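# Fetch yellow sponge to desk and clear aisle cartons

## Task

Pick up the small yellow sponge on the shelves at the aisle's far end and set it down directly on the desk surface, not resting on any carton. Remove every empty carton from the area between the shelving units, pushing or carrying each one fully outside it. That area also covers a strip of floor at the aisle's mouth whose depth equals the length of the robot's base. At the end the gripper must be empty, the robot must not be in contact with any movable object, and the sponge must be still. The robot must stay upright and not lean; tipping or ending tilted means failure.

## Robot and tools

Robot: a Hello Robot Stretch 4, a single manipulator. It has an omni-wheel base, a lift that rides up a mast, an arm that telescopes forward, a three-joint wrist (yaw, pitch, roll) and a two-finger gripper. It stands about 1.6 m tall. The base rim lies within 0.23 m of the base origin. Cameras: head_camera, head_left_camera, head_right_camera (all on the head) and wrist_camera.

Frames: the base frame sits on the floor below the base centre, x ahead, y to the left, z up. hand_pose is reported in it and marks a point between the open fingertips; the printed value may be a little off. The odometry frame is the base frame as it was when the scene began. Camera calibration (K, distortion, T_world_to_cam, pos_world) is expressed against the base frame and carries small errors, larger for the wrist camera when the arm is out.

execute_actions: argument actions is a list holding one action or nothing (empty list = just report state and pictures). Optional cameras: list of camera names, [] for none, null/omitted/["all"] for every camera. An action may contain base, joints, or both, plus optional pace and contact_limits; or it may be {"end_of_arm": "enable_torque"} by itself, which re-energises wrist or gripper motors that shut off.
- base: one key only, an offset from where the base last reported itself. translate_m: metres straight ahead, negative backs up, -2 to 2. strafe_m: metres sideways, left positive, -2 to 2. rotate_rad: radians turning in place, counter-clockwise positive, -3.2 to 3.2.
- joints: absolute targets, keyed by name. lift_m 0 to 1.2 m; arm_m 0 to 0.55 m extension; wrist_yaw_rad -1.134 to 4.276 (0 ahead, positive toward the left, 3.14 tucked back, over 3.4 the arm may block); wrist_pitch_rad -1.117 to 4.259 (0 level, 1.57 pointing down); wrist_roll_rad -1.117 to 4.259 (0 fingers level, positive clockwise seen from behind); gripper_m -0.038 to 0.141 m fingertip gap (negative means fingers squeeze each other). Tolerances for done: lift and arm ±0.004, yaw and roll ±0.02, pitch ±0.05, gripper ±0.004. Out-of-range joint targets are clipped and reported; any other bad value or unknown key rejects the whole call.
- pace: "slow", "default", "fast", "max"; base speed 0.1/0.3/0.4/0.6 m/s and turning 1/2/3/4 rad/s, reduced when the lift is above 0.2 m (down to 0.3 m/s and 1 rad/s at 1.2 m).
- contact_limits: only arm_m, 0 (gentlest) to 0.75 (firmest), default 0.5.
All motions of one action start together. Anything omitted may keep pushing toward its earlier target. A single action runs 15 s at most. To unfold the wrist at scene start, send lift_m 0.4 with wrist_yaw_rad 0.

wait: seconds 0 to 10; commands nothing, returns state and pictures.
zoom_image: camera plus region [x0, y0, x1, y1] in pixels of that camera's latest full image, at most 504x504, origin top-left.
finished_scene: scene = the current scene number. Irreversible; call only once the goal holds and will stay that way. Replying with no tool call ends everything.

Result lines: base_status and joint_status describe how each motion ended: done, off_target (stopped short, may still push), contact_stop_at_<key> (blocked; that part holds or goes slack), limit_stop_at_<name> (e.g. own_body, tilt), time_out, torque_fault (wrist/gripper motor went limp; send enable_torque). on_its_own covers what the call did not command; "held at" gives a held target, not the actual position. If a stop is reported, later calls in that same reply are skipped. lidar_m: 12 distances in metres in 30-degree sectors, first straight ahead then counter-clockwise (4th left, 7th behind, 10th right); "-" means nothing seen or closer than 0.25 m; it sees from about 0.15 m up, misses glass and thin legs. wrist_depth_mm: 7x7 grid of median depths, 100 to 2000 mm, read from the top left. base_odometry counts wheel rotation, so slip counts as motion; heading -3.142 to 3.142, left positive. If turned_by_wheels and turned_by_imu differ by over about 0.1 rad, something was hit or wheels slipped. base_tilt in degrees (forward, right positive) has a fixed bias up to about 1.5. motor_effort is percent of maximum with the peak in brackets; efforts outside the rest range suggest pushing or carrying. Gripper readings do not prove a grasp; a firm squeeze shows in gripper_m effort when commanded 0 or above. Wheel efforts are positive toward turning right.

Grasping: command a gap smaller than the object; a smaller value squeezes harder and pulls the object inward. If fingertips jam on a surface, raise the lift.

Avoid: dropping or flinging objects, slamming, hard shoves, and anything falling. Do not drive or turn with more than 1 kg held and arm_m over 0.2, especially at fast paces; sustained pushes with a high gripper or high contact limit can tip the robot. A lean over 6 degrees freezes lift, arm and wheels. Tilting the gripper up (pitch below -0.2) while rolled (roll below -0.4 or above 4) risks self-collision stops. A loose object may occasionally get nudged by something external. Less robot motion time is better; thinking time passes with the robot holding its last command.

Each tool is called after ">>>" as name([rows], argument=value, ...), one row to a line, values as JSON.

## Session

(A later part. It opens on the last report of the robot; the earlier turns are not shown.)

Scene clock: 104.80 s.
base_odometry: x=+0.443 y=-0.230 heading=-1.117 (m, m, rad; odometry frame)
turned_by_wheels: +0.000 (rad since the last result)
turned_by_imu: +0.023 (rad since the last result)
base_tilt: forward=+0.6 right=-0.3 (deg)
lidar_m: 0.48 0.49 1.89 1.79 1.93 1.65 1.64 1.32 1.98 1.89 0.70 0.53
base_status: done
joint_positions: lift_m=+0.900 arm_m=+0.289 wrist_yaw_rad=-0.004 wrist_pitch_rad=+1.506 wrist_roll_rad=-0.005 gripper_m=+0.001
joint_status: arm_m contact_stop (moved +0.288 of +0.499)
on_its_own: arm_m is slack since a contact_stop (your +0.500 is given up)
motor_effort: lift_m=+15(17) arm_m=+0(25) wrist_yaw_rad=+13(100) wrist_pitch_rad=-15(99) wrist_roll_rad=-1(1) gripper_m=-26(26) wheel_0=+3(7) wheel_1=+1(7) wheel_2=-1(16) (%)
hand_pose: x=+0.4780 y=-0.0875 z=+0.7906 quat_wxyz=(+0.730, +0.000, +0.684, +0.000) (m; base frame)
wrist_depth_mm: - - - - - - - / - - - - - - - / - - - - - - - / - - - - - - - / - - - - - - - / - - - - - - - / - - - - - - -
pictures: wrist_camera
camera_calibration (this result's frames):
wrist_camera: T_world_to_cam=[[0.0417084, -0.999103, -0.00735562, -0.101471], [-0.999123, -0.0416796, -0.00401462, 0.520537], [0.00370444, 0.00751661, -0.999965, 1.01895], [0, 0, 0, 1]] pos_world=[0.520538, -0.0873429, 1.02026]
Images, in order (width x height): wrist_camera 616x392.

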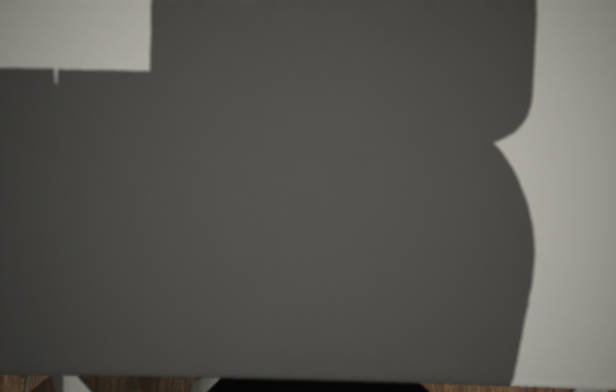

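>>> execute_actions([
  {"joints":{"arm_m":0.15}},
], cameras=[])

>>> execute_actions([
  {"joints":{"lift_m":1.15,"wrist_pitch_rad":1.5,"wrist_yaw_rad":0}},
], cameras=["wrist_camera"])

Scene clock: 106.63 s.
base_odometry: x=+0.443 y=-0.230 heading=-1.117 (m, m, rad; odometry frame)
turned_by_wheels: +0.000 (rad since the last result)
turned_by_imu: +0.000 (rad since the last result)
base_tilt: forward=+0.6 right=-0.3 (deg)
lidar_m: 0.44 0.51 1.86 1.79 1.93 1.66 1.63 1.33 2.00 1.88 0.67 0.48
base_status: not commanded
joint_positions: lift_m=+0.900 arm_m=+0.151 wrist_yaw_rad=+0.000 wrist_pitch_rad=+1.500 wrist_roll_rad=-0.005 gripper_m=+0.001
joint_status: all done
motor_effort: lift_m=+16(16) arm_m=-4(4) wrist_yaw_rad=+2(14) wrist_pitch_rad=+0(15) wrist_roll_rad=+0(2) gripper_m=-25(24) wheel_0=+3(3) wheel_1=+1(1) wheel_2=+0(1) (%)
hand_pose: x=+0.3420 y=-0.0874 z=+0.7907 quat_wxyz=(+0.732, -0.002, +0.682, +0.002) (m; base frame)
wrist_depth_mm: 1042 1060 1042 1042 1025 1025 1025 / 1060 1042 1025 1025 1025 1025 1008 / 1025 1042 1025 1025 1025 1008 1042 / 1042 1042 1025 1008 1025 1025 1008 / 1025 1025 195 185 213 1008 1008 / 1025 172 181 163 165 168 1008 / 1042 1025 809 - 145 1008 1008
pictures: none
No camera images: the call's "cameras" was empty. Leave "cameras" out to get every camera's image.

Scene clock: 108.73 s.
base_odometry: x=+0.443 y=-0.230 heading=-1.117 (m, m, rad; odometry frame)
turned_by_wheels: +0.000 (rad since the last result)
turned_by_imu: +0.000 (rad since the last result)
base_tilt: forward=+0.6 right=-0.4 (deg)
lidar_m: 0.44 0.50 1.88 1.77 1.92 1.66 1.63 1.35 1.99 1.86 0.69 0.49
base_status: not commanded
joint_positions: lift_m=+1.150 arm_m=+0.151 wrist_yaw_rad=+0.000 wrist_pitch_rad=+1.500 wrist_roll_rad=-0.005 gripper_m=+0.001
joint_status: all done
motor_effort: lift_m=+21(24) arm_m=-5(4) wrist_yaw_rad=+1(2) wrist_pitch_rad=+1(1) wrist_roll_rad=-2(2) gripper_m=-24(26) wheel_0=+3(3) wheel_1=+1(1) wheel_2=-1(0) (%)
hand_pose: x=+0.3420 y=-0.0874 z=+1.0402 quat_wxyz=(+0.732, -0.002, +0.682, +0.002) (m; base frame)
wrist_depth_mm: 325 324 322 322 320 320 317 / 1281 1281 1255 1281 342 336 334 / 1281 1281 1255 1281 1281 1255 1281 / 1281 1281 1281 1255 1281 1281 1255 / 1281 1255 195 185 214 1229 1255 / 1281 173 181 163 165 168 1255 / 1281 1281 1281 - 145 1281 1308
pictures: wrist_camera
camera_calibration (this result's frames):
wrist_camera: T_world_to_cam=[[0.0459652, -0.998918, -0.00711148, -0.0955784], [-0.998903, -0.0458982, -0.00930809, 0.390739], [0.00897161, 0.00753152, -0.999931, 1.2672], [0, 0, 0, 1]] pos_world=[0.383335, -0.0870847, 1.27007]
Images, in order (width x height): wrist_camera 616x392.

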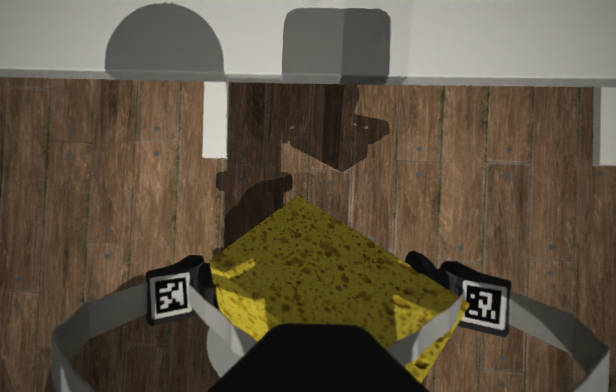

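>>> execute_actions([
  {"joints":{"arm_m":0.5}},
], cameras=[])

>>> execute_actions([
  {"joints":{"lift_m":1.1},"pace":"slow"},
], cameras=[])

>>> execute_actions([
  {"joints":{"gripper_m":0.14}},
], cameras=[])

>>> execute_actions([
  {"joints":{"lift_m":1.2}},
], cameras=["wrist_camera"])

Scene clock: 111.40 s.
base_odometry: x=+0.443 y=-0.230 heading=-1.117 (m, m, rad; odometry frame)
turned_by_wheels: +0.000 (rad since the last result)
turned_by_imu: +0.000 (rad since the last result)
base_tilt: forward=+0.7 right=-0.4 (deg)
lidar_m: 0.47 0.50 1.85 1.78 1.93 1.65 1.63 1.37 1.95 1.86 0.69 0.48
base_status: not commanded
joint_positions: lift_m=+1.150 arm_m=+0.499 wrist_yaw_rad=+0.000 wrist_pitch_rad=+1.500 wrist_roll_rad=-0.005 gripper_m=+0.001
joint_status: all done
motor_effort: lift_m=+22(21) arm_m=+5(5) wrist_yaw_rad=+1(1) wrist_pitch_rad=+1(0) wrist_roll_rad=-1(1) gripper_m=-24(24) wheel_0=+2(3) wheel_1=+1(1) wheel_2=-1(1) (%)
hand_pose: x=+0.6905 y=-0.0874 z=+1.0402 quat_wxyz=(+0.732, -0.002, +0.682, +0.002) (m; base frame)
wrist_depth_mm: 324 325 322 320 320 319 317 / 324 322 320 322 317 317 317 / 324 320 322 319 317 317 315 / 324 322 319 317 319 317 315 / 320 319 195 185 213 315 314 / 320 173 181 163 164 168 312 / 319 319 317 - 145 314 312
pictures: none
No camera images: the call's "cameras" was empty. Leave "cameras" out to get every camera's image.

Scene clock: 112.70 s.
base_odometry: x=+0.443 y=-0.230 heading=-1.117 (m, m, rad; odometry frame)
turned_by_wheels: +0.000 (rad since the last result)
turned_by_imu: +0.000 (rad since the last result)
base_tilt: forward=+0.7 right=-0.3 (deg)
lidar_m: 0.47 0.46 1.87 1.75 1.93 1.65 1.63 1.35 1.97 1.86 0.67 0.50
base_status: not commanded
joint_positions: lift_m=+1.100 arm_m=+0.499 wrist_yaw_rad=+0.000 wrist_pitch_rad=+1.500 wrist_roll_rad=-0.005 gripper_m=+0.001
joint_status: all done
motor_effort: lift_m=+16(23) arm_m=+5(4) wrist_yaw_rad=+1(1) wrist_pitch_rad=+1(1) wrist_roll_rad=+0(1) gripper_m=-22(25) wheel_0=+2(3) wheel_1=+1(1) wheel_2=+0(1) (%)
hand_pose: x=+0.6905 y=-0.0874 z=+0.9907 quat_wxyz=(+0.732, -0.002, +0.682, +0.002) (m; base frame)
wrist_depth_mm: 272 273 271 270 270 268 270 / 272 272 272 270 268 267 266 / 272 271 271 270 267 267 266 / 271 271 271 268 267 266 265 / 271 270 195 185 213 265 265 / 270 173 180 163 165 168 266 / 271 268 267 - 145 265 265
pictures: none
No camera images: the call's "cameras" was empty. Leave "cameras" out to get every camera's image.

Scene clock: 115.07 s.
base_odometry: x=+0.443 y=-0.230 heading=-1.117 (m, m, rad; odometry frame)
turned_by_wheels: +0.000 (rad since the last result)
turned_by_imu: +0.000 (rad since the last result)
base_tilt: forward=+0.6 right=-0.3 (deg)
lidar_m: 0.45 0.50 1.87 1.79 1.91 1.64 1.64 1.34 1.97 1.87 0.69 0.49
base_status: not commanded
joint_positions: lift_m=+1.100 arm_m=+0.499 wrist_yaw_rad=+0.000 wrist_pitch_rad=+1.500 wrist_roll_rad=-0.005 gripper_m=+0.140
joint_status: all done
motor_effort: lift_m=+16(16) arm_m=+5(5) wrist_yaw_rad=+1(1) wrist_pitch_rad=+1(1) wrist_roll_rad=-1(1) gripper_m=+0(25) wheel_0=+3(3) wheel_1=+1(1) wheel_2=+0(1) (%)
hand_pose: x=+0.6905 y=-0.0874 z=+0.9907 quat_wxyz=(+0.732, -0.002, +0.682, +0.002) (m; base frame)
wrist_depth_mm: 274 272 272 271 268 268 267 / 273 272 271 271 268 268 266 / 273 271 270 268 268 267 266 / 272 270 270 270 266 266 265 / 271 270 225 223 267 266 265 / 270 270 268 167 222 206 266 / 268 268 268 - 266 265 264
pictures: none
No camera images: the call's "cameras" was empty. Leave "cameras" out to get every camera's image.

Scene clock: 116.50 s.
base_odometry: x=+0.443 y=-0.230 heading=-1.117 (m, m, rad; odometry frame)
turned_by_wheels: +0.000 (rad since the last result)
turned_by_imu: +0.000 (rad since the last result)
base_tilt: forward=+0.7 right=-0.4 (deg)
lidar_m: 0.45 0.49 1.90 1.77 1.94 1.67 1.64 1.33 1.99 1.87 0.66 0.50
base_status: not commanded
joint_positions: lift_m=+1.200 arm_m=+0.499 wrist_yaw_rad=+0.000 wrist_pitch_rad=+1.500 wrist_roll_rad=-0.005 gripper_m=+0.140
joint_status: all done
motor_effort: lift_m=+22(19) arm_m=+4(5) wrist_yaw_rad=+0(1) wrist_pitch_rad=+2(2) wrist_roll_rad=-1(1) gripper_m=+0(2) wheel_0=+3(2) wheel_1=+1(1) wheel_2=-1(1) (%)
hand_pose: x=+0.6905 y=-0.0874 z=+1.0902 quat_wxyz=(+0.732, -0.002, +0.682, +0.002) (m; base frame)
wrist_depth_mm: 375 375 370 373 373 366 366 / 375 373 370 370 368 366 366 / 375 373 373 370 368 366 366 / 375 373 368 368 366 366 364 / 370 373 368 324 364 364 364 / 373 368 370 168 366 206 364 / 373 368 366 - 364 364 362
pictures: wrist_camera
camera_calibration (this result's frames):
wrist_camera: T_world_to_cam=[[0.0462017, -0.998907, -0.00709777, -0.111417], [-0.998889, -0.0461327, -0.00958956, 0.739652], [0.00925163, 0.00753294, -0.999929, 1.31388], [0, 0, 0, 1]] pos_world=[0.731823, -0.0870702, 1.32009]
Images, in order (width x height): wrist_camera 616x392.

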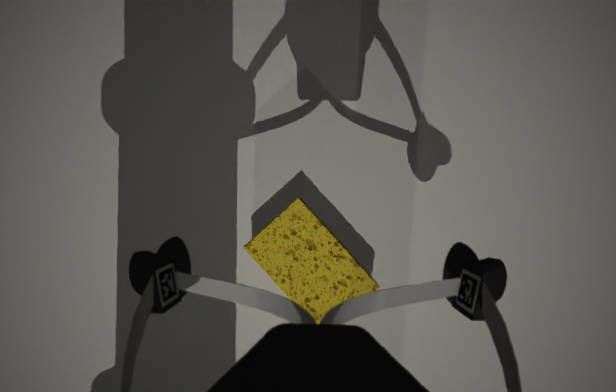

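>>> execute_actions([
  {"joints":{"arm_m":0.0}},
], cameras=[])

>>> execute_actions([
  {"base":{"translate_m":-0.2},"joints":{"lift_m":0.5}},
], cameras=[])

>>> execute_actions([
  {"base":{"rotate_rad":3.13}},
], cameras=[])

>>> execute_actions([
  {"base":{"translate_m":1.4},"pace":"fast"},
], cameras=["head_camera","wrist_camera"])

Scene clock: 119.40 s.
base_odometry: x=+0.443 y=-0.230 heading=-1.117 (m, m, rad; odometry frame)
turned_by_wheels: +0.000 (rad since the last result)
turned_by_imu: +0.000 (rad since the last result)
base_tilt: forward=+0.6 right=-0.3 (deg)
lidar_m: 0.47 0.49 1.90 1.77 1.91 1.67 1.64 1.31 1.99 1.88 0.66 0.49
base_status: not commanded
joint_positions: lift_m=+1.200 arm_m=+0.001 wrist_yaw_rad=+0.000 wrist_pitch_rad=+1.500 wrist_roll_rad=-0.005 gripper_m=+0.140
joint_status: all done
motor_effort: lift_m=+21(21) arm_m=-4(4) wrist_yaw_rad=+2(2) wrist_pitch_rad=+0(1) wrist_roll_rad=-2(1) gripper_m=+0(0) wheel_0=+2(2) wheel_1=+1(1) wheel_2=-1(1) (%)
hand_pose: x=+0.1920 y=-0.0874 z=+1.0902 quat_wxyz=(+0.732, -0.002, +0.682, +0.002) (m; base frame)
wrist_depth_mm: 1366 1336 1336 1336 1308 1336 1308 / 1397 1336 1308 1336 1308 1366 1336 / 1336 1336 1336 1308 1308 1308 1308 / 1366 1336 1336 1336 1336 1336 1281 / 1336 1308 1118 1138 1336 1336 1281 / 1336 1336 1118 167 1308 207 1281 / 1336 1336 1308 - 1336 1336 1308
pictures: none
No camera images: the call's "cameras" was empty. Leave "cameras" out to get every camera's image.

Scene clock: 123.00 s.
base_odometry: x=+0.355 y=-0.050 heading=-1.117 (m, m, rad; odometry frame)
turned_by_wheels: +0.000 (rad since the last result)
turned_by_imu: +0.001 (rad since the last result)
base_tilt: forward=+0.6 right=-0.4 (deg)
lidar_m: 0.65 0.68 1.84 1.79 1.93 1.45 1.42 1.16 1.97 1.86 0.95 0.69
base_status: done
joint_positions: lift_m=+0.500 arm_m=+0.001 wrist_yaw_rad=+0.000 wrist_pitch_rad=+1.500 wrist_roll_rad=-0.005 gripper_m=+0.140
joint_status: all done
motor_effort: lift_m=+16(21) arm_m=-4(4) wrist_yaw_rad=+1(1) wrist_pitch_rad=+0(0) wrist_roll_rad=-1(1) gripper_m=+2(1) wheel_0=-2(7) wheel_1=+1(5) wheel_2=-1(9) (%)
hand_pose: x=+0.1920 y=-0.0874 z=+0.3907 quat_wxyz=(+0.732, -0.002, +0.682, +0.002) (m; base frame)
wrist_depth_mm: 634 640 634 634 627 621 615 / 627 627 627 627 627 627 627 / 627 627 627 621 621 615 621 / 627 634 621 621 615 621 615 / 627 627 407 404 621 609 615 / 621 410 404 167 407 206 621 / 621 407 404 - 615 615 615
pictures: none
No camera images: the call's "cameras" was empty. Leave "cameras" out to get every camera's image.

Scene clock: 125.83 s.
base_odometry: x=+0.355 y=-0.050 heading=+2.012 (m, m, rad; odometry frame)
turned_by_wheels: +3.130 (rad since the last result)
turned_by_imu: +3.146 (rad since the last result)
base_tilt: forward=+0.7 right=-0.3 (deg)
lidar_m: 1.44 1.14 1.97 1.86 0.96 0.69 0.67 0.71 1.85 1.77 1.94 1.45
base_status: done
joint_positions: lift_m=+0.500 arm_m=+0.001 wrist_yaw_rad=+0.000 wrist_pitch_rad=+1.500 wrist_roll_rad=-0.005 gripper_m=+0.140
joint_status: not commanded
motor_effort: lift_m=+17(17) arm_m=-4(4) wrist_yaw_rad=+1(1) wrist_pitch_rad=+1(1) wrist_roll_rad=-1(2) gripper_m=-3(1) wheel_0=-2(8) wheel_1=+0(9) wheel_2=+1(10) (%)
hand_pose: x=+0.1920 y=-0.0874 z=+0.3906 quat_wxyz=(+0.732, -0.002, +0.682, +0.002) (m; base frame)
wrist_depth_mm: 640 634 627 627 627 621 621 / 634 627 627 621 621 621 627 / 627 627 627 627 621 615 609 / 627 634 615 621 621 615 621 / 621 621 407 407 615 615 615 / 634 410 407 168 404 206 615 / 627 404 404 - 621 615 609
pictures: none
No camera images: the call's "cameras" was empty. Leave "cameras" out to get every camera's image.

Scene clock: 130.70 s.
base_odometry: x=-0.243 y=+1.215 heading=+2.012 (m, m, rad; odometry frame)
turned_by_wheels: +0.000 (rad since the last result)
turned_by_imu: -0.006 (rad since the last result)
base_tilt: forward=+0.6 right=-0.3 (deg)
lidar_m: 1.42 0.41 0.29 0.28 0.73 2.23 2.90 2.59 1.96 0.28 0.31 0.47
base_status: done
joint_positions: lift_m=+0.500 arm_m=+0.001 wrist_yaw_rad=+0.000 wrist_pitch_rad=+1.500 wrist_roll_rad=-0.005 gripper_m=+0.140
joint_status: not commanded
motor_effort: lift_m=+17(17) arm_m=-4(4) wrist_yaw_rad=+1(2) wrist_pitch_rad=+1(0) wrist_roll_rad=+0(0) gripper_m=+1(0) wheel_0=+0(8) wheel_1=+0(5) wheel_2=+1(13) (%)
hand_pose: x=+0.1920 y=-0.0874 z=+0.3906 quat_wxyz=(+0.732, -0.002, +0.682, +0.002) (m; base frame)
wrist_depth_mm: 564 634 634 621 615 569 430 / 559 627 621 621 621 564 539 / 559 634 627 621 621 554 544 / 554 627 627 621 621 544 544 / 559 627 413 407 615 539 535 / 554 407 404 168 402 207 535 / 512 404 402 - 621 569 473
pictures: head_camera, wrist_camera
camera_calibration (this result's frames):
wrist_camera: T_world_to_cam=[[0.045957, -0.998918, -0.00710383, -0.0933052], [-0.998902, -0.0458889, -0.00945762, 0.234913], [0.0091214, 0.00753068, -0.99993, 0.618926], [0, 0, 0, 1]] pos_world=[0.233297, -0.0870853, 0.620441]
Images, in order (width x height): head_camera 420x560, wrist_camera 616x392.

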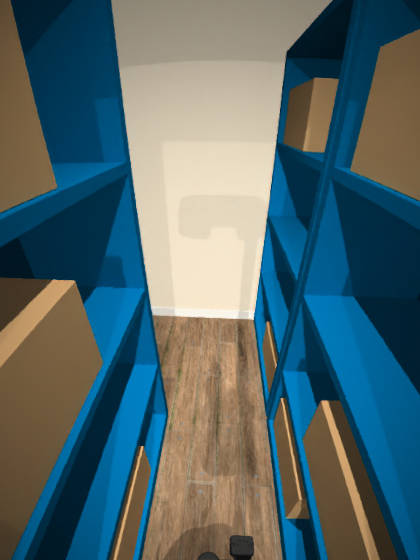

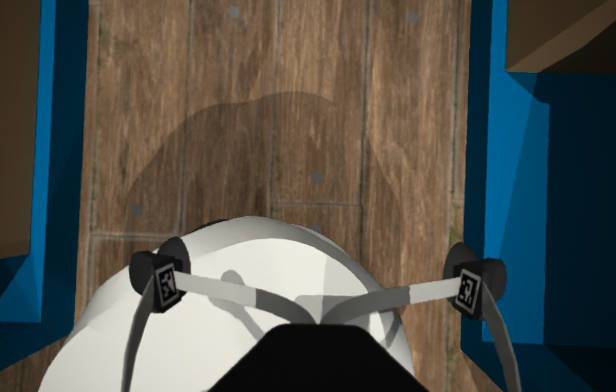

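>>> execute_actions([
  {"base":{"rotate_rad":-0.02}},
], cameras=[])

>>> execute_actions([
  {"base":{"translate_m":1.0},"joints":{"gripper_m":0.08}},
], cameras=[])

>>> execute_actions([
  {"base":{"rotate_rad":1.57},"pace":"slow"},
], cameras=["head_camera","wrist_camera"])

Scene clock: 131.67 s.
base_odometry: x=-0.243 y=+1.215 heading=+1.992 (m, m, rad; odometry frame)
turned_by_wheels: -0.020 (rad since the last result)
turned_by_imu: -0.020 (rad since the last result)
base_tilt: forward=+0.6 right=-0.3 (deg)
lidar_m: 1.32 0.40 0.29 0.29 0.75 2.26 2.87 2.60 1.97 0.30 0.31 0.44
base_status: done
joint_positions: lift_m=+0.500 arm_m=+0.001 wrist_yaw_rad=+0.000 wrist_pitch_rad=+1.500 wrist_roll_rad=-0.005 gripper_m=+0.140
joint_status: not commanded
motor_effort: lift_m=+17(17) arm_m=-4(4) wrist_yaw_rad=+1(1) wrist_pitch_rad=+1(1) wrist_roll_rad=-1(0) gripper_m=+3(1) wheel_0=+1(4) wheel_1=-1(2) wheel_2=-2(5) (%)
hand_pose: x=+0.1920 y=-0.0874 z=+0.3906 quat_wxyz=(+0.732, -0.002, +0.682, +0.002) (m; base frame)
wrist_depth_mm: 554 634 627 621 621 544 442 / 559 621 634 621 627 549 539 / 559 634 627 621 621 544 539 / 544 627 627 621 621 539 539 / 559 627 407 407 621 539 539 / 554 410 402 168 404 207 535 / 512 404 404 - 615 564 449
pictures: none
No camera images: the call's "cameras" was empty. Leave "cameras" out to get every camera's image.

Scene clock: 136.47 s.
base_odometry: x=-0.653 y=+2.128 heading=+1.992 (m, m, rad; odometry frame)
turned_by_wheels: +0.000 (rad since the last result)
turned_by_imu: -0.005 (rad since the last result)
base_tilt: forward=+0.6 right=-0.3 (deg)
lidar_m: 0.84 0.91 0.61 0.28 0.28 0.39 - 0.45 0.29 0.29 0.32 0.45
base_status: done
joint_positions: lift_m=+0.500 arm_m=+0.001 wrist_yaw_rad=+0.000 wrist_pitch_rad=+1.500 wrist_roll_rad=-0.005 gripper_m=+0.080
joint_status: all done
motor_effort: lift_m=+17(17) arm_m=-4(4) wrist_yaw_rad=+1(2) wrist_pitch_rad=+0(0) wrist_roll_rad=+0(1) gripper_m=-4(3) wheel_0=+3(6) wheel_1=+0(4) wheel_2=+1(10) (%)
hand_pose: x=+0.1920 y=-0.0874 z=+0.3906 quat_wxyz=(+0.732, -0.002, +0.682, +0.002) (m; base frame)
wrist_depth_mm: 634 640 634 634 627 574 415 / 634 627 621 627 627 569 413 / 634 634 621 621 621 564 413 / 634 621 627 627 627 559 413 / 627 627 410 407 615 559 407 / 627 407 407 404 404 525 407 / 621 407 404 - 621 539 410
pictures: none
No camera images: the call's "cameras" was empty. Leave "cameras" out to get every camera's image.

Scene clock: 139.33 s.
base_odometry: x=-0.653 y=+2.128 heading=-2.721 (m, m, rad; odometry frame)
turned_by_wheels: +1.570 (rad since the last result)
turned_by_imu: +1.578 (rad since the last result)
base_tilt: forward=+0.6 right=-0.3 (deg)
lidar_m: 0.28 0.26 0.41 3.07 0.45 0.31 0.30 0.32 0.48 0.87 0.90 0.60
base_status: done
joint_positions: lift_m=+0.500 arm_m=+0.001 wrist_yaw_rad=+0.000 wrist_pitch_rad=+1.500 wrist_roll_rad=-0.005 gripper_m=+0.080
joint_status: not commanded
motor_effort: lift_m=+17(17) arm_m=-4(4) wrist_yaw_rad=+1(1) wrist_pitch_rad=+0(0) wrist_roll_rad=-1(0) gripper_m=-5(3) wheel_0=-2(7) wheel_1=-2(6) wheel_2=-2(6) (%)
hand_pose: x=+0.1920 y=-0.0874 z=+0.3906 quat_wxyz=(+0.732, -0.002, +0.682, +0.002) (m; base frame)
wrist_depth_mm: 228 334 627 621 627 621 621 / 233 332 627 627 627 627 615 / 559 424 627 627 621 621 609 / 627 627 627 627 627 609 609 / 627 627 410 407 615 621 615 / 621 407 407 404 404 615 615 / 634 407 404 - 615 615 615
pictures: head_camera, wrist_camera
camera_calibration (this result's frames):
wrist_camera: T_world_to_cam=[[0.0459568, -0.998918, -0.00710468, -0.0933047], [-0.998902, -0.0458889, -0.00944011, 0.234903], [0.00910388, 0.00753072, -0.99993, 0.618929], [0, 0, 0, 1]] pos_world=[0.233298, -0.0870853, 0.62044]
Images, in order (width x height): head_camera 420x560, wrist_camera 616x392.

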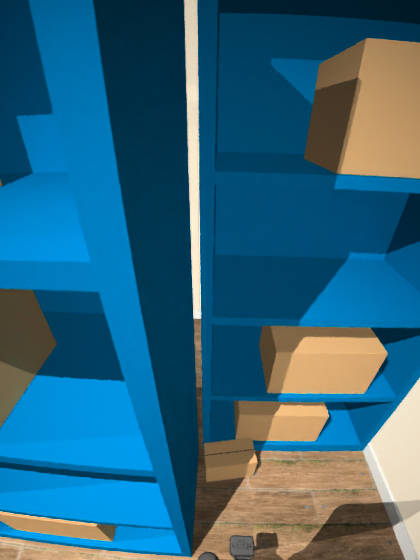

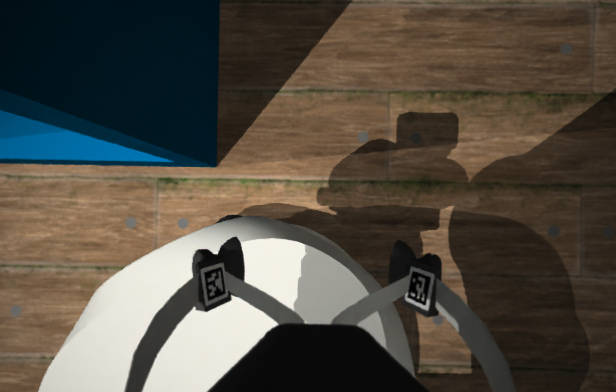

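>>> execute_actions([
  {"joints":{"arm_m":0.5,"gripper_m":0.14}},
], cameras=["wrist_camera"])

Scene clock: 142.00 s.
base_odometry: x=-0.653 y=+2.128 heading=-2.721 (m, m, rad; odometry frame)
turned_by_wheels: +0.000 (rad since the last result)
turned_by_imu: +0.000 (rad since the last result)
base_tilt: forward=+0.7 right=-0.3 (deg)
lidar_m: 0.28 0.27 0.35 3.09 0.44 0.30 0.30 0.34 0.46 0.85 0.90 0.62
base_status: not commanded
joint_positions: lift_m=+0.500 arm_m=+0.499 wrist_yaw_rad=+0.000 wrist_pitch_rad=+1.500 wrist_roll_rad=-0.005 gripper_m=+0.140
joint_status: all done
motor_effort: lift_m=+17(17) arm_m=+5(3) wrist_yaw_rad=+0(1) wrist_pitch_rad=+1(1) wrist_roll_rad=+0(0) gripper_m=+0(1) wheel_0=-2(2) wheel_1=-2(2) wheel_2=-2(2) (%)
hand_pose: x=+0.6905 y=-0.0874 z=+0.3906 quat_wxyz=(+0.732, -0.002, +0.682, +0.002) (m; base frame)
wrist_depth_mm: - - - - - - - / - - - - - - - / 124 130 317 - - - - / 220 303 496 544 525 539 535 / 220 286 442 439 439 609 609 / 221 286 436 168 436 206 615 / 223 309 564 - 615 609 609
pictures: wrist_camera
camera_calibration (this result's frames):
wrist_camera: T_world_to_cam=[[0.046305, -0.998902, -0.00709534, -0.116454], [-0.998885, -0.0462361, -0.00958598, 0.732938], [0.0092474, 0.0075313, -0.999929, 0.614293], [0, 0, 0, 1]] pos_world=[0.731832, -0.087064, 0.620449]
Images, in order (width x height): wrist_camera 616x392.

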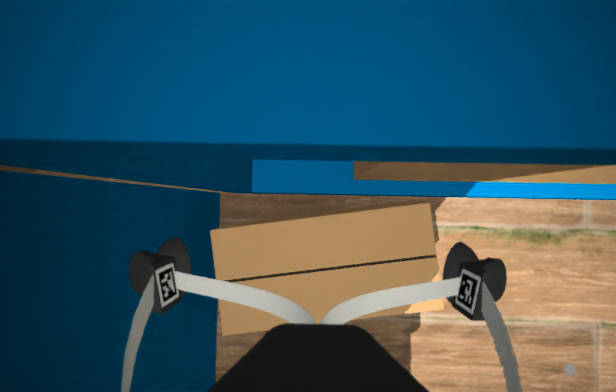

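>>> execute_actions([
  {"joints":{"arm_m":0.455,"wrist_roll_rad":1.5}},
], cameras=["wrist_camera"])

>>> execute_actions([
  {"joints":{"lift_m":0.24},"pace":"slow"},
], cameras=["wrist_camera"])

Scene clock: 143.93 s.
base_odometry: x=-0.653 y=+2.128 heading=-2.721 (m, m, rad; odometry frame)
turned_by_wheels: +0.000 (rad since the last result)
turned_by_imu: +0.000 (rad since the last result)
base_tilt: forward=+0.7 right=-0.4 (deg)
lidar_m: 0.29 0.26 0.42 3.09 0.46 0.29 0.31 0.34 0.48 0.86 0.90 0.61
base_status: not commanded
joint_positions: lift_m=+0.500 arm_m=+0.456 wrist_yaw_rad=+0.000 wrist_pitch_rad=+1.500 wrist_roll_rad=+1.499 gripper_m=+0.140
joint_status: all done
motor_effort: lift_m=+17(17) arm_m=-4(4) wrist_yaw_rad=+1(1) wrist_pitch_rad=+1(0) wrist_roll_rad=+1(7) gripper_m=-1(1) wheel_0=-3(2) wheel_1=-2(2) wheel_2=-1(2) (%)
hand_pose: x=+0.6470 y=-0.0874 z=+0.3906 quat_wxyz=(+0.535, +0.499, +0.499, -0.465) (m; base frame)
wrist_depth_mm: 279 274 368 609 597 591 580 / 283 278 382 597 591 585 580 / 283 279 399 439 597 591 580 / 574 559 554 436 603 597 580 / 574 564 554 439 609 591 597 / 370 342 373 167 436 206 591 / 272 278 355 - 480 452 496
pictures: wrist_camera
camera_calibration (this result's frames):
wrist_camera: T_world_to_cam=[[-0.99049, -0.111671, -0.0803627, 0.662567], [-0.11612, 0.991821, 0.0529794, 0.184615], [0.0737892, 0.0618073, -0.995357, 0.575891], [0, 0, 0, 1]] pos_world=[0.635209, -0.14471, 0.616682]
Images, in order (width x height): wrist_camera 616x392.

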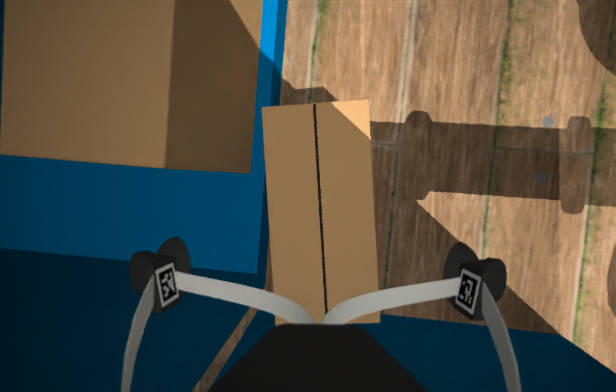

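Scene clock: 146.70 s.
base_odometry: x=-0.653 y=+2.128 heading=-2.721 (m, m, rad; odometry frame)
turned_by_wheels: +0.000 (rad since the last result)
turned_by_imu: +0.000 (rad since the last result)
base_tilt: forward=+0.6 right=-0.3 (deg)
lidar_m: 0.29 0.25 0.40 3.09 0.43 0.32 0.29 0.34 0.48 0.84 0.91 0.64
base_status: not commanded
joint_positions: lift_m=+0.241 arm_m=+0.456 wrist_yaw_rad=+0.000 wrist_pitch_rad=+1.499 wrist_roll_rad=+1.499 gripper_m=+0.140
joint_status: all done
motor_effort: lift_m=+12(20) arm_m=-3(4) wrist_yaw_rad=+0(0) wrist_pitch_rad=+6(6) wrist_roll_rad=+1(3) gripper_m=+1(1) wheel_0=-2(2) wheel_1=-2(2) wheel_2=-1(1) (%)
hand_pose: x=+0.6474 y=-0.0874 z=+0.1311 quat_wxyz=(+0.536, +0.499, +0.499, -0.464) (m; base frame)
wrist_depth_mm: 158 208 179 175 173 340 336 / 160 212 181 177 174 345 336 / 169 216 182 178 176 345 340 / 301 297 182 179 176 347 338 / 304 294 183 180 177 347 343 / 304 300 183 180 177 198 343 / 273 279 187 - 178 353 345
pictures: wrist_camera
camera_calibration (this result's frames):
wrist_camera: T_world_to_cam=[[-0.990348, -0.111788, -0.0819391, 0.642182], [-0.116321, 0.991807, 0.0527951, 0.198558], [0.0753659, 0.0618168, -0.995238, 0.316509], [0, 0, 0, 1]] pos_world=[0.635226, -0.144709, 0.357139]
Images, in order (width x height): wrist_camera 616x392.

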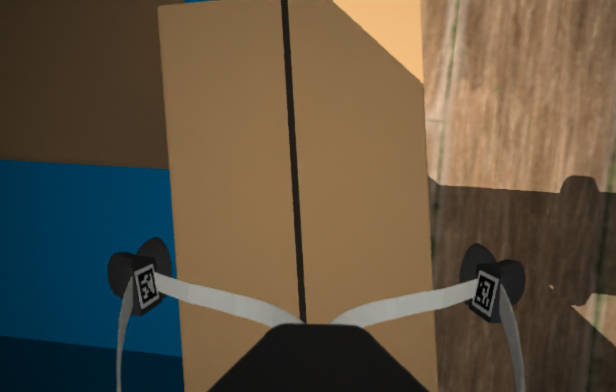

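>>> execute_actions([
  {"joints":{"gripper_m":0.06}},
], cameras=[])

>>> execute_actions([
  {"joints":{"lift_m":0.45}},
], cameras=[])

>>> execute_actions([
  {"joints":{"arm_m":0.0,"wrist_roll_rad":0}},
], cameras=["wrist_camera","head_camera"])

Scene clock: 148.80 s.
base_odometry: x=-0.653 y=+2.128 heading=-2.721 (m, m, rad; odometry frame)
turned_by_wheels: +0.000 (rad since the last result)
turned_by_imu: +0.000 (rad since the last result)
base_tilt: forward=+0.6 right=-0.3 (deg)
lidar_m: 0.27 0.28 0.40 3.08 0.44 0.31 0.30 0.35 0.44 0.84 0.90 0.61
base_status: not commanded
joint_positions: lift_m=+0.240 arm_m=+0.456 wrist_yaw_rad=+0.000 wrist_pitch_rad=+1.500 wrist_roll_rad=+1.500 gripper_m=+0.060
joint_status: all done
motor_effort: lift_m=+16(16) arm_m=-3(4) wrist_yaw_rad=+0(0) wrist_pitch_rad=+1(9) wrist_roll_rad=+1(2) gripper_m=-21(21) wheel_0=-2(2) wheel_1=-2(2) wheel_2=-1(1) (%)
hand_pose: x=+0.6470 y=-0.0874 z=+0.1307 quat_wxyz=(+0.536, +0.499, +0.499, -0.464) (m; base frame)
wrist_depth_mm: 160 223 172 168 165 338 334 / 163 228 173 170 165 342 334 / 171 233 174 170 167 340 336 / 294 290 174 170 167 342 338 / 298 293 175 171 167 343 340 / 300 182 175 170 167 175 342 / 267 282 177 - 167 351 343
pictures: none
No camera images: the call's "cameras" was empty. Leave "cameras" out to get every camera's image.

Scene clock: 150.77 s.
base_odometry: x=-0.653 y=+2.128 heading=-2.721 (m, m, rad; odometry frame)
turned_by_wheels: +0.000 (rad since the last result)
turned_by_imu: +0.000 (rad since the last result)
base_tilt: forward=+0.6 right=-0.3 (deg)
lidar_m: 0.31 0.27 0.38 3.09 0.46 0.33 0.28 0.33 0.47 0.84 0.92 0.58
base_status: not commanded
joint_positions: lift_m=+0.450 arm_m=+0.456 wrist_yaw_rad=+0.000 wrist_pitch_rad=+1.500 wrist_roll_rad=+1.500 gripper_m=+0.060
joint_status: all done
motor_effort: lift_m=+22(22) arm_m=-4(4) wrist_yaw_rad=+0(1) wrist_pitch_rad=+1(1) wrist_roll_rad=+2(1) gripper_m=-21(21) wheel_0=-1(2) wheel_1=-2(2) wheel_2=-1(1) (%)
hand_pose: x=+0.6470 y=-0.0874 z=+0.3402 quat_wxyz=(+0.536, +0.499, +0.499, -0.464) (m; base frame)
wrist_depth_mm: 227 225 172 168 166 535 525 / 229 228 173 169 165 535 530 / 230 232 174 170 167 544 535 / 517 508 175 170 167 544 544 / 521 512 175 171 167 544 544 / 370 182 175 171 167 174 544 / 268 281 177 - 167 466 473
pictures: none
No camera images: the call's "cameras" was empty. Leave "cameras" out to get every camera's image.

Scene clock: 153.20 s.
base_odometry: x=-0.653 y=+2.128 heading=-2.721 (m, m, rad; odometry frame)
turned_by_wheels: +0.000 (rad since the last result)
turned_by_imu: +0.000 (rad since the last result)
base_tilt: forward=+0.6 right=-0.3 (deg)
lidar_m: 0.25 0.28 0.39 3.08 0.47 0.32 0.30 0.33 0.47 0.85 0.90 0.26
base_status: not commanded
joint_positions: lift_m=+0.450 arm_m=+0.001 wrist_yaw_rad=+0.000 wrist_pitch_rad=+1.494 wrist_roll_rad=+0.000 gripper_m=+0.060
joint_status: all done
motor_effort: lift_m=+20(22) arm_m=-5(3) wrist_yaw_rad=+0(0) wrist_pitch_rad=+19(20) wrist_roll_rad=-2(5) gripper_m=-20(21) wheel_0=-2(2) wheel_1=-2(2) wheel_2=-1(2) (%)
hand_pose: x=+0.1941 y=-0.0874 z=+0.3405 quat_wxyz=(+0.734, +0.000, +0.679, +0.000) (m; base frame)
wrist_depth_mm: 228 106 104 103 102 102 574 / 228 117 113 111 110 108 564 / 504 134 126 123 121 121 564 / 585 585 141 138 135 140 564 / 580 574 160 156 153 564 569 / 580 181 176 174 169 181 564 / 359 357 353 - 196 564 554
pictures: head_camera, wrist_camera
camera_calibration (this result's frames):
wrist_camera: T_world_to_cam=[[0.0411369, -0.999127, -0.00722251, -0.0927897], [-0.99903, -0.0410171, -0.0160153, 0.239274], [0.0157051, 0.00787432, -0.999846, 0.567534], [0, 0, 0, 1]] pos_world=[0.233946, -0.0873634, 0.570608]
Images, in order (width x height): head_camera 420x560, wrist_camera 616x392.

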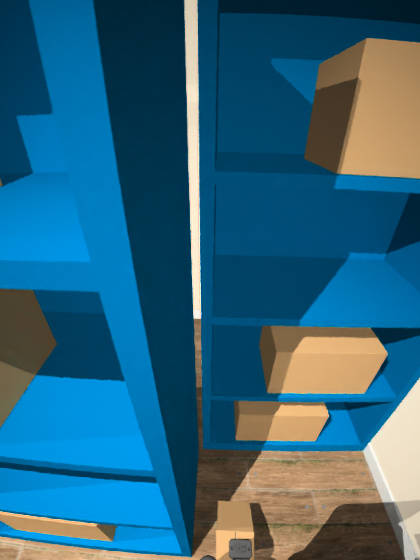

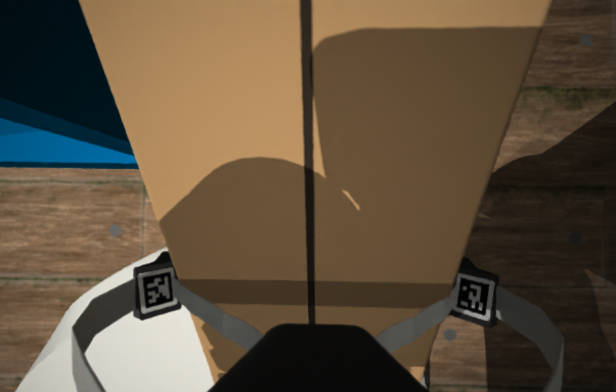

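>>> execute_actions([
  {"joints":{"arm_m":0.2}},
], cameras=[])

>>> execute_actions([
  {"joints":{"wrist_roll_rad":1.5}},
], cameras=[])

>>> execute_actions([
  {"joints":{"arm_m":0.0}},
], cameras=["wrist_camera","head_camera"])

Scene clock: 156.00 s.
base_odometry: x=-0.653 y=+2.128 heading=-2.721 (m, m, rad; odometry frame)
turned_by_wheels: +0.000 (rad since the last result)
turned_by_imu: +0.000 (rad since the last result)
base_tilt: forward=+0.7 right=-0.4 (deg)
lidar_m: 0.28 0.28 0.41 3.06 0.45 0.32 0.29 0.31 0.46 0.85 0.91 0.33
base_status: not commanded
joint_positions: lift_m=+0.450 arm_m=+0.199 wrist_yaw_rad=+0.000 wrist_pitch_rad=+1.500 wrist_roll_rad=+0.000 gripper_m=+0.060
joint_status: all done
motor_effort: lift_m=+20(20) arm_m=+4(2) wrist_yaw_rad=+1(0) wrist_pitch_rad=+0(19) wrist_roll_rad=-3(2) gripper_m=-20(18) wheel_0=-2(2) wheel_1=-2(2) wheel_2=-1(1) (%)
hand_pose: x=+0.3904 y=-0.0874 z=+0.3403 quat_wxyz=(+0.732, +0.000, +0.682, +0.000) (m; base frame)
wrist_depth_mm: 224 114 112 110 108 107 569 / 225 126 121 119 117 116 564 / 224 276 133 130 128 130 569 / 225 293 147 144 140 569 569 / 224 312 163 160 156 559 559 / 227 182 178 176 170 181 559 / 217 362 220 - 194 564 564
pictures: none
No camera images: the call's "cameras" was empty. Leave "cameras" out to get every camera's image.

Scene clock: 157.43 s.
base_odometry: x=-0.653 y=+2.128 heading=-2.721 (m, m, rad; odometry frame)
turned_by_wheels: +0.000 (rad since the last result)
turned_by_imu: +0.000 (rad since the last result)
base_tilt: forward=+0.7 right=-0.3 (deg)
lidar_m: 0.30 0.27 0.40 3.10 0.45 0.32 0.30 0.32 0.47 0.85 0.91 0.37
base_status: not commanded
joint_positions: lift_m=+0.450 arm_m=+0.199 wrist_yaw_rad=+0.000 wrist_pitch_rad=+1.500 wrist_roll_rad=+1.499 gripper_m=+0.060
joint_status: all done
motor_effort: lift_m=+20(20) arm_m=+4(4) wrist_yaw_rad=+1(1) wrist_pitch_rad=+0(0) wrist_roll_rad=+1(7) gripper_m=-21(21) wheel_0=-2(2) wheel_1=-2(2) wheel_2=-1(1) (%)
hand_pose: x=+0.3904 y=-0.0874 z=+0.3403 quat_wxyz=(+0.535, +0.499, +0.499, -0.465) (m; base frame)
wrist_depth_mm: 492 114 112 110 108 106 535 / 496 126 121 119 117 116 530 / 512 574 132 130 128 129 539 / 530 591 146 143 141 492 394 / 521 591 163 160 156 410 340 / 508 182 179 176 171 181 340 / 392 410 220 - 193 488 343
pictures: none
No camera images: the call's "cameras" was empty. Leave "cameras" out to get every camera's image.

Scene clock: 159.13 s.
base_odometry: x=-0.653 y=+2.128 heading=-2.721 (m, m, rad; odometry frame)
turned_by_wheels: +0.000 (rad since the last result)
turned_by_imu: +0.000 (rad since the last result)
base_tilt: forward=+0.6 right=-0.3 (deg)
lidar_m: 0.25 0.25 0.37 3.09 0.46 0.32 0.29 0.31 0.47 0.84 0.25 0.26
base_status: not commanded
joint_positions: lift_m=+0.450 arm_m=+0.001 wrist_yaw_rad=+0.003 wrist_pitch_rad=+1.482 wrist_roll_rad=+1.500 gripper_m=+0.060
joint_status: all done
on_its_own: wrist_pitch_rad is at rest, and its effort (+54) is outside its rest range (-23 to +23)
motor_effort: lift_m=+19(20) arm_m=-7(7) wrist_yaw_rad=-7(6) wrist_pitch_rad=+54(53) wrist_roll_rad=-2(2) gripper_m=-17(21) wheel_0=-2(2) wheel_1=-2(2) wheel_2=-1(1) (%)
hand_pose: x=+0.1980 y=-0.0874 z=+0.3409 quat_wxyz=(+0.540, +0.502, +0.494, -0.459) (m; base frame)
wrist_depth_mm: 609 105 107 109 112 115 530 / 615 115 116 119 122 128 525 / 615 128 127 130 134 342 340 / 621 609 141 145 150 340 334 / 621 187 158 163 168 342 334 / 504 172 173 180 190 185 336 / 387 413 199 - 351 345 338
pictures: head_camera, wrist_camera
camera_calibration (this result's frames):
wrist_camera: T_world_to_cam=[[-0.988665, -0.113278, -0.0985341, 0.219519], [-0.118692, 0.991625, 0.0509186, 0.13624], [0.0919408, 0.0620367, -0.99383, 0.555427], [0, 0, 0, 1]] pos_world=[0.182135, -0.144689, 0.566693]
Images, in order (width x height): head_camera 420x560, wrist_camera 616x392.

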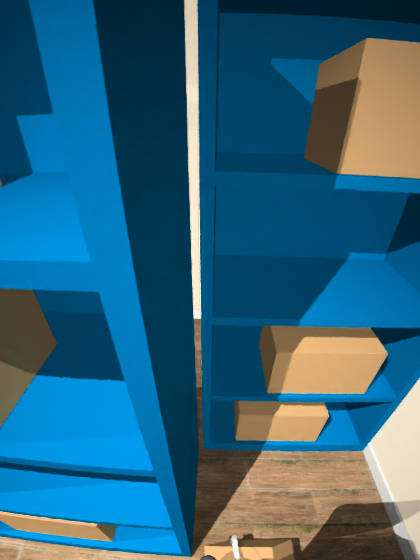

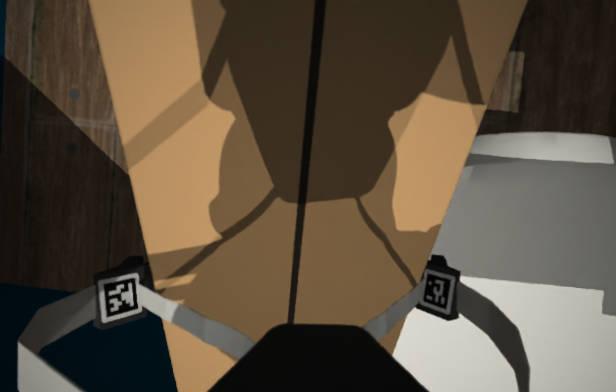

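>>> execute_actions([
  {"joints":{"arm_m":0.03}},
], cameras=[])

>>> execute_actions([
  {"base":{"strafe_m":0.8},"pace":"slow"},
], cameras=["wrist_camera","head_camera"])

Scene clock: 160.20 s.
base_odometry: x=-0.653 y=+2.128 heading=-2.721 (m, m, rad; odometry frame)
turned_by_wheels: +0.000 (rad since the last result)
turned_by_imu: +0.000 (rad since the last result)
base_tilt: forward=+0.7 right=-0.3 (deg)
lidar_m: 0.29 0.27 0.39 3.08 0.46 0.30 0.30 0.35 0.45 0.83 0.25 0.25
base_status: not commanded
joint_positions: lift_m=+0.450 arm_m=+0.029 wrist_yaw_rad=+0.002 wrist_pitch_rad=+1.492 wrist_roll_rad=+1.500 gripper_m=+0.060
joint_status: all done
on_its_own: wrist_pitch_rad is at rest, and its effort (+24) is outside its rest range (-23 to +23)
motor_effort: lift_m=+19(19) arm_m=+4(6) wrist_yaw_rad=-5(6) wrist_pitch_rad=+24(54) wrist_roll_rad=-1(1) gripper_m=-24(23) wheel_0=-2(2) wheel_1=-2(2) wheel_2=-1(1) (%)
hand_pose: x=+0.2231 y=-0.0874 z=+0.3406 quat_wxyz=(+0.538, +0.500, +0.497, -0.462) (m; base frame)
wrist_depth_mm: 597 108 108 109 110 110 530 / 603 119 118 119 120 123 530 / 609 134 129 129 131 138 342 / 609 609 143 144 146 340 334 / 615 603 159 161 163 342 338 / 539 179 176 179 180 184 336 / 399 415 210 - 351 345 340
pictures: none
No camera images: the call's "cameras" was empty. Leave "cameras" out to get every camera's image.

action 0: "base": strafe_m = 0.8 would last too long for one action: at the pace "slow" strafe_m can be at most 0.78 in either direction: name a faster pace, or command the rest in another action

>>> execute_actions([
  {"base":{"strafe_m":0.75},"pace":"default"},
], cameras=["wrist_camera","head_camera"])

Scene clock: 163.67 s.
base_odometry: x=-0.418 y=+1.699 heading=-2.825 (m, m, rad; odometry frame)
turned_by_wheels: -0.104 (rad since the last result)
turned_by_imu: -0.624 (rad since the last result)
base_tilt: forward=+0.6 right=-0.3 (deg)
lidar_m: 0.25 0.25 0.25 0.29 0.64 0.61 0.41 0.36 0.38 0.52 0.25 0.25
base_status: strafe_m contact_stop (by the wheels' count: +0.486 of +0.750)
joint_positions: lift_m=+0.450 arm_m=+0.029 wrist_yaw_rad=+0.000 wrist_pitch_rad=+1.500 wrist_roll_rad=+1.500 gripper_m=+0.060
joint_status: not commanded
on_its_own: the wheels are slack since a contact_stop
motor_effort: lift_m=+20(22) arm_m=+3(4) wrist_yaw_rad=+1(100) wrist_pitch_rad=+2(86) wrist_roll_rad=+1(89) gripper_m=-22(22) wheel_0=+0(28) wheel_1=+0(32) wheel_2=+0(36) (%)
hand_pose: x=+0.2208 y=-0.0874 z=+0.3404 quat_wxyz=(+0.536, +0.499, +0.499, -0.464) (m; base frame)
wrist_depth_mm: 591 - - - - - - / 597 - - - - - 530 / 597 108 107 107 107 106 342 / 609 597 126 125 124 127 338 / 603 597 154 152 150 338 336 / 609 182 181 184 180 181 338 / 609 191 252 - 353 347 338
pictures: head_camera, wrist_camera
camera_calibration (this result's frames):
wrist_camera: T_world_to_cam=[[-0.990466, -0.111538, -0.0808453, 0.236515], [-0.116013, 0.991836, 0.0529361, 0.137773], [0.0742809, 0.0618106, -0.99532, 0.557234], [0, 0, 0, 1]] pos_world=[0.208852, -0.14471, 0.566454]
Images, in order (width x height): head_camera 420x560, wrist_camera 616x392.

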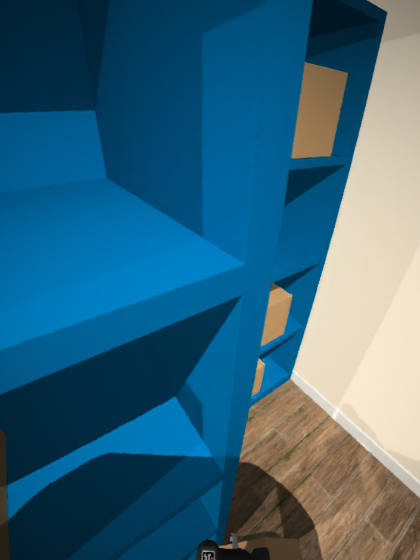

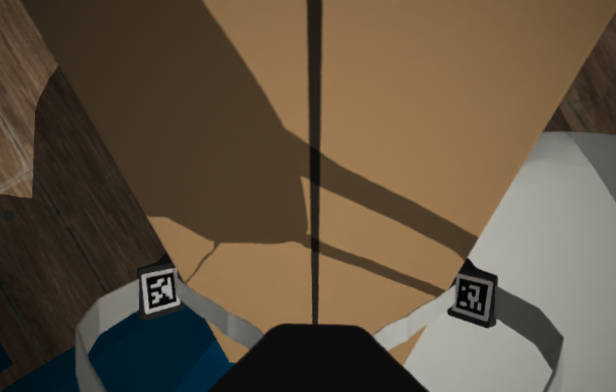

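>>> execute_actions([
  {"base":{"rotate_rad":-0.5},"joints":{"wrist_roll_rad":0},"pace":"slow"},
], cameras=[])

>>> execute_actions([
  {"base":{"rotate_rad":-0.45},"pace":"slow"},
], cameras=["wrist_camera","head_camera"])

Scene clock: 165.80 s.
base_odometry: x=-0.418 y=+1.698 heading=+2.959 (m, m, rad; odometry frame)
turned_by_wheels: -0.499 (rad since the last result)
turned_by_imu: -0.502 (rad since the last result)
base_tilt: forward=+0.6 right=-0.3 (deg)
lidar_m: 0.28 0.25 0.25 0.25 0.28 0.70 0.59 0.41 0.35 0.38 0.52 0.31
base_status: done
joint_positions: lift_m=+0.450 arm_m=+0.029 wrist_yaw_rad=+0.000 wrist_pitch_rad=+1.500 wrist_roll_rad=+0.001 gripper_m=+0.060
joint_status: all done
motor_effort: lift_m=+20(20) arm_m=+4(4) wrist_yaw_rad=+1(0) wrist_pitch_rad=+0(0) wrist_roll_rad=-1(5) gripper_m=-23(20) wheel_0=+4(5) wheel_1=+1(2) wheel_2=+3(7) (%)
hand_pose: x=+0.2206 y=-0.0874 z=+0.3403 quat_wxyz=(+0.732, +0.000, +0.682, +0.000) (m; base frame)
wrist_depth_mm: 580 - - - - - - / 580 - - - - - 569 / 301 109 108 107 106 106 564 / 500 349 127 125 124 127 564 / 496 492 155 152 150 569 564 / 492 182 182 183 180 181 564 / 496 355 355 - 559 559 564
pictures: none
No camera images: the call's "cameras" was empty. Leave "cameras" out to get every camera's image.

Scene clock: 167.43 s.
base_odometry: x=-0.418 y=+1.698 heading=+2.509 (m, m, rad; odometry frame)
turned_by_wheels: -0.449 (rad since the last result)
turned_by_imu: -0.452 (rad since the last result)
base_tilt: forward=+0.6 right=-0.3 (deg)
lidar_m: 0.28 0.33 0.25 0.25 0.25 0.29 3.66 0.55 0.38 0.35 0.37 0.33
base_status: done
joint_positions: lift_m=+0.450 arm_m=+0.029 wrist_yaw_rad=+0.000 wrist_pitch_rad=+1.500 wrist_roll_rad=+0.000 gripper_m=+0.060
joint_status: not commanded
motor_effort: lift_m=+20(20) arm_m=+3(4) wrist_yaw_rad=+0(1) wrist_pitch_rad=+0(0) wrist_roll_rad=-1(2) gripper_m=-19(21) wheel_0=+4(6) wheel_1=+1(6) wheel_2=+3(5) (%)
hand_pose: x=+0.2206 y=-0.0874 z=+0.3403 quat_wxyz=(+0.732, +0.000, +0.682, +0.000) (m; base frame)
wrist_depth_mm: 585 - - - - - - / 585 - - - - - 480 / 580 109 108 107 106 106 492 / 574 574 127 125 124 127 488 / 480 569 155 152 151 559 492 / 500 180 183 183 179 181 480 / 496 355 353 - 564 564 480
pictures: head_camera, wrist_camera
camera_calibration (this result's frames):
wrist_camera: T_world_to_cam=[[0.0407678, -0.99914, -0.00750052, -0.0937113], [-0.999129, -0.040698, -0.00924381, 0.26346], [0.00893061, 0.00787084, -0.999929, 0.568503], [0, 0, 0, 1]] pos_world=[0.261973, -0.0873831, 0.570196]
Images, in order (width x height): head_camera 420x560, wrist_camera 616x392.

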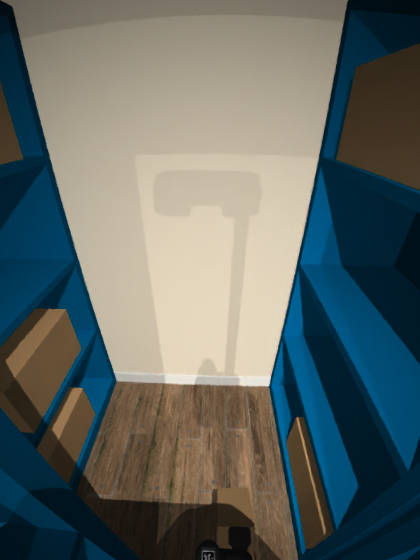

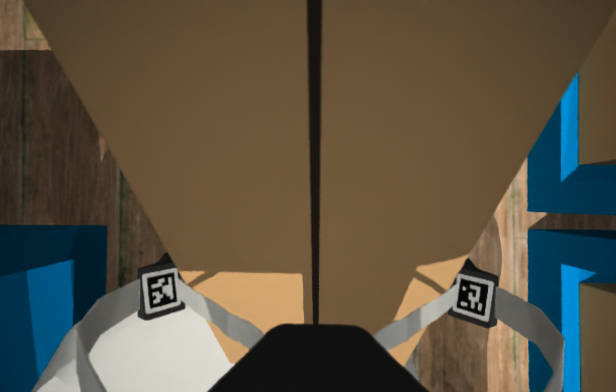

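>>> execute_actions([
  {"base":{"strafe_m":-0.05}},
], cameras=[])

>>> execute_actions([
  {"base":{"translate_m":-0.7}},
], cameras=["head_camera"])

Scene clock: 168.77 s.
base_odometry: x=-0.389 y=+1.739 heading=+2.510 (m, m, rad; odometry frame)
turned_by_wheels: +0.000 (rad since the last result)
turned_by_imu: +0.000 (rad since the last result)
base_tilt: forward=+0.6 right=-0.3 (deg)
lidar_m: 0.28 1.02 0.26 0.25 0.25 0.37 3.67 0.47 0.32 0.31 0.33 0.34
base_status: done
joint_positions: lift_m=+0.450 arm_m=+0.029 wrist_yaw_rad=+0.000 wrist_pitch_rad=+1.500 wrist_roll_rad=+0.000 gripper_m=+0.060
joint_status: not commanded
motor_effort: lift_m=+20(20) arm_m=+4(4) wrist_yaw_rad=+1(1) wrist_pitch_rad=+0(0) wrist_roll_rad=-2(2) gripper_m=-19(22) wheel_0=+0(9) wheel_1=+1(9) wheel_2=+1(4) (%)
hand_pose: x=+0.2206 y=-0.0874 z=+0.3403 quat_wxyz=(+0.732, +0.000, +0.682, +0.000) (m; base frame)
wrist_depth_mm: 585 - - - - - - / 580 - - - - - 404 / 580 109 108 107 106 106 436 / 580 569 127 126 124 127 445 / 517 574 154 153 150 488 413 / 512 181 182 184 180 181 424 / 496 357 353 - 569 559 404
pictures: none
No camera images: the call's "cameras" was empty. Leave "cameras" out to get every camera's image.

Scene clock: 172.57 s.
base_odometry: x=+0.176 y=+1.325 heading=+2.509 (m, m, rad; odometry frame)
turned_by_wheels: +0.000 (rad since the last result)
turned_by_imu: +0.003 (rad since the last result)
base_tilt: forward=+0.6 right=-0.4 (deg)
lidar_m: 0.29 0.40 0.25 0.25 0.73 2.23 2.45 2.67 1.99 0.31 0.31 0.32
base_status: done
joint_positions: lift_m=+0.450 arm_m=+0.029 wrist_yaw_rad=+0.000 wrist_pitch_rad=+1.501 wrist_roll_rad=+0.000 gripper_m=+0.060
joint_status: not commanded
motor_effort: lift_m=+20(20) arm_m=+3(3) wrist_yaw_rad=+0(1) wrist_pitch_rad=-1(1) wrist_roll_rad=-3(2) gripper_m=-21(19) wheel_0=-2(7) wheel_1=-1(5) wheel_2=+0(9) (%)
hand_pose: x=+0.2205 y=-0.0874 z=+0.3403 quat_wxyz=(+0.731, +0.000, +0.682, +0.000) (m; base frame)
wrist_depth_mm: 508 - - - - - - / 504 - - - - - 488 / 521 109 108 107 106 106 488 / 525 574 127 126 124 127 484 / 530 574 154 152 150 492 488 / 530 181 182 183 179 181 488 / 473 355 353 - 564 569 480
pictures: head_camera
Images, in order (width x height): head_camera 420x560.

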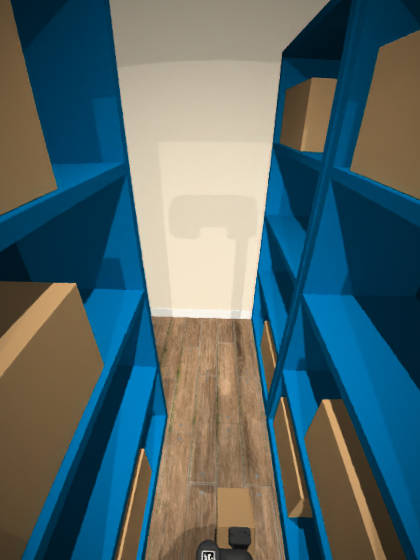

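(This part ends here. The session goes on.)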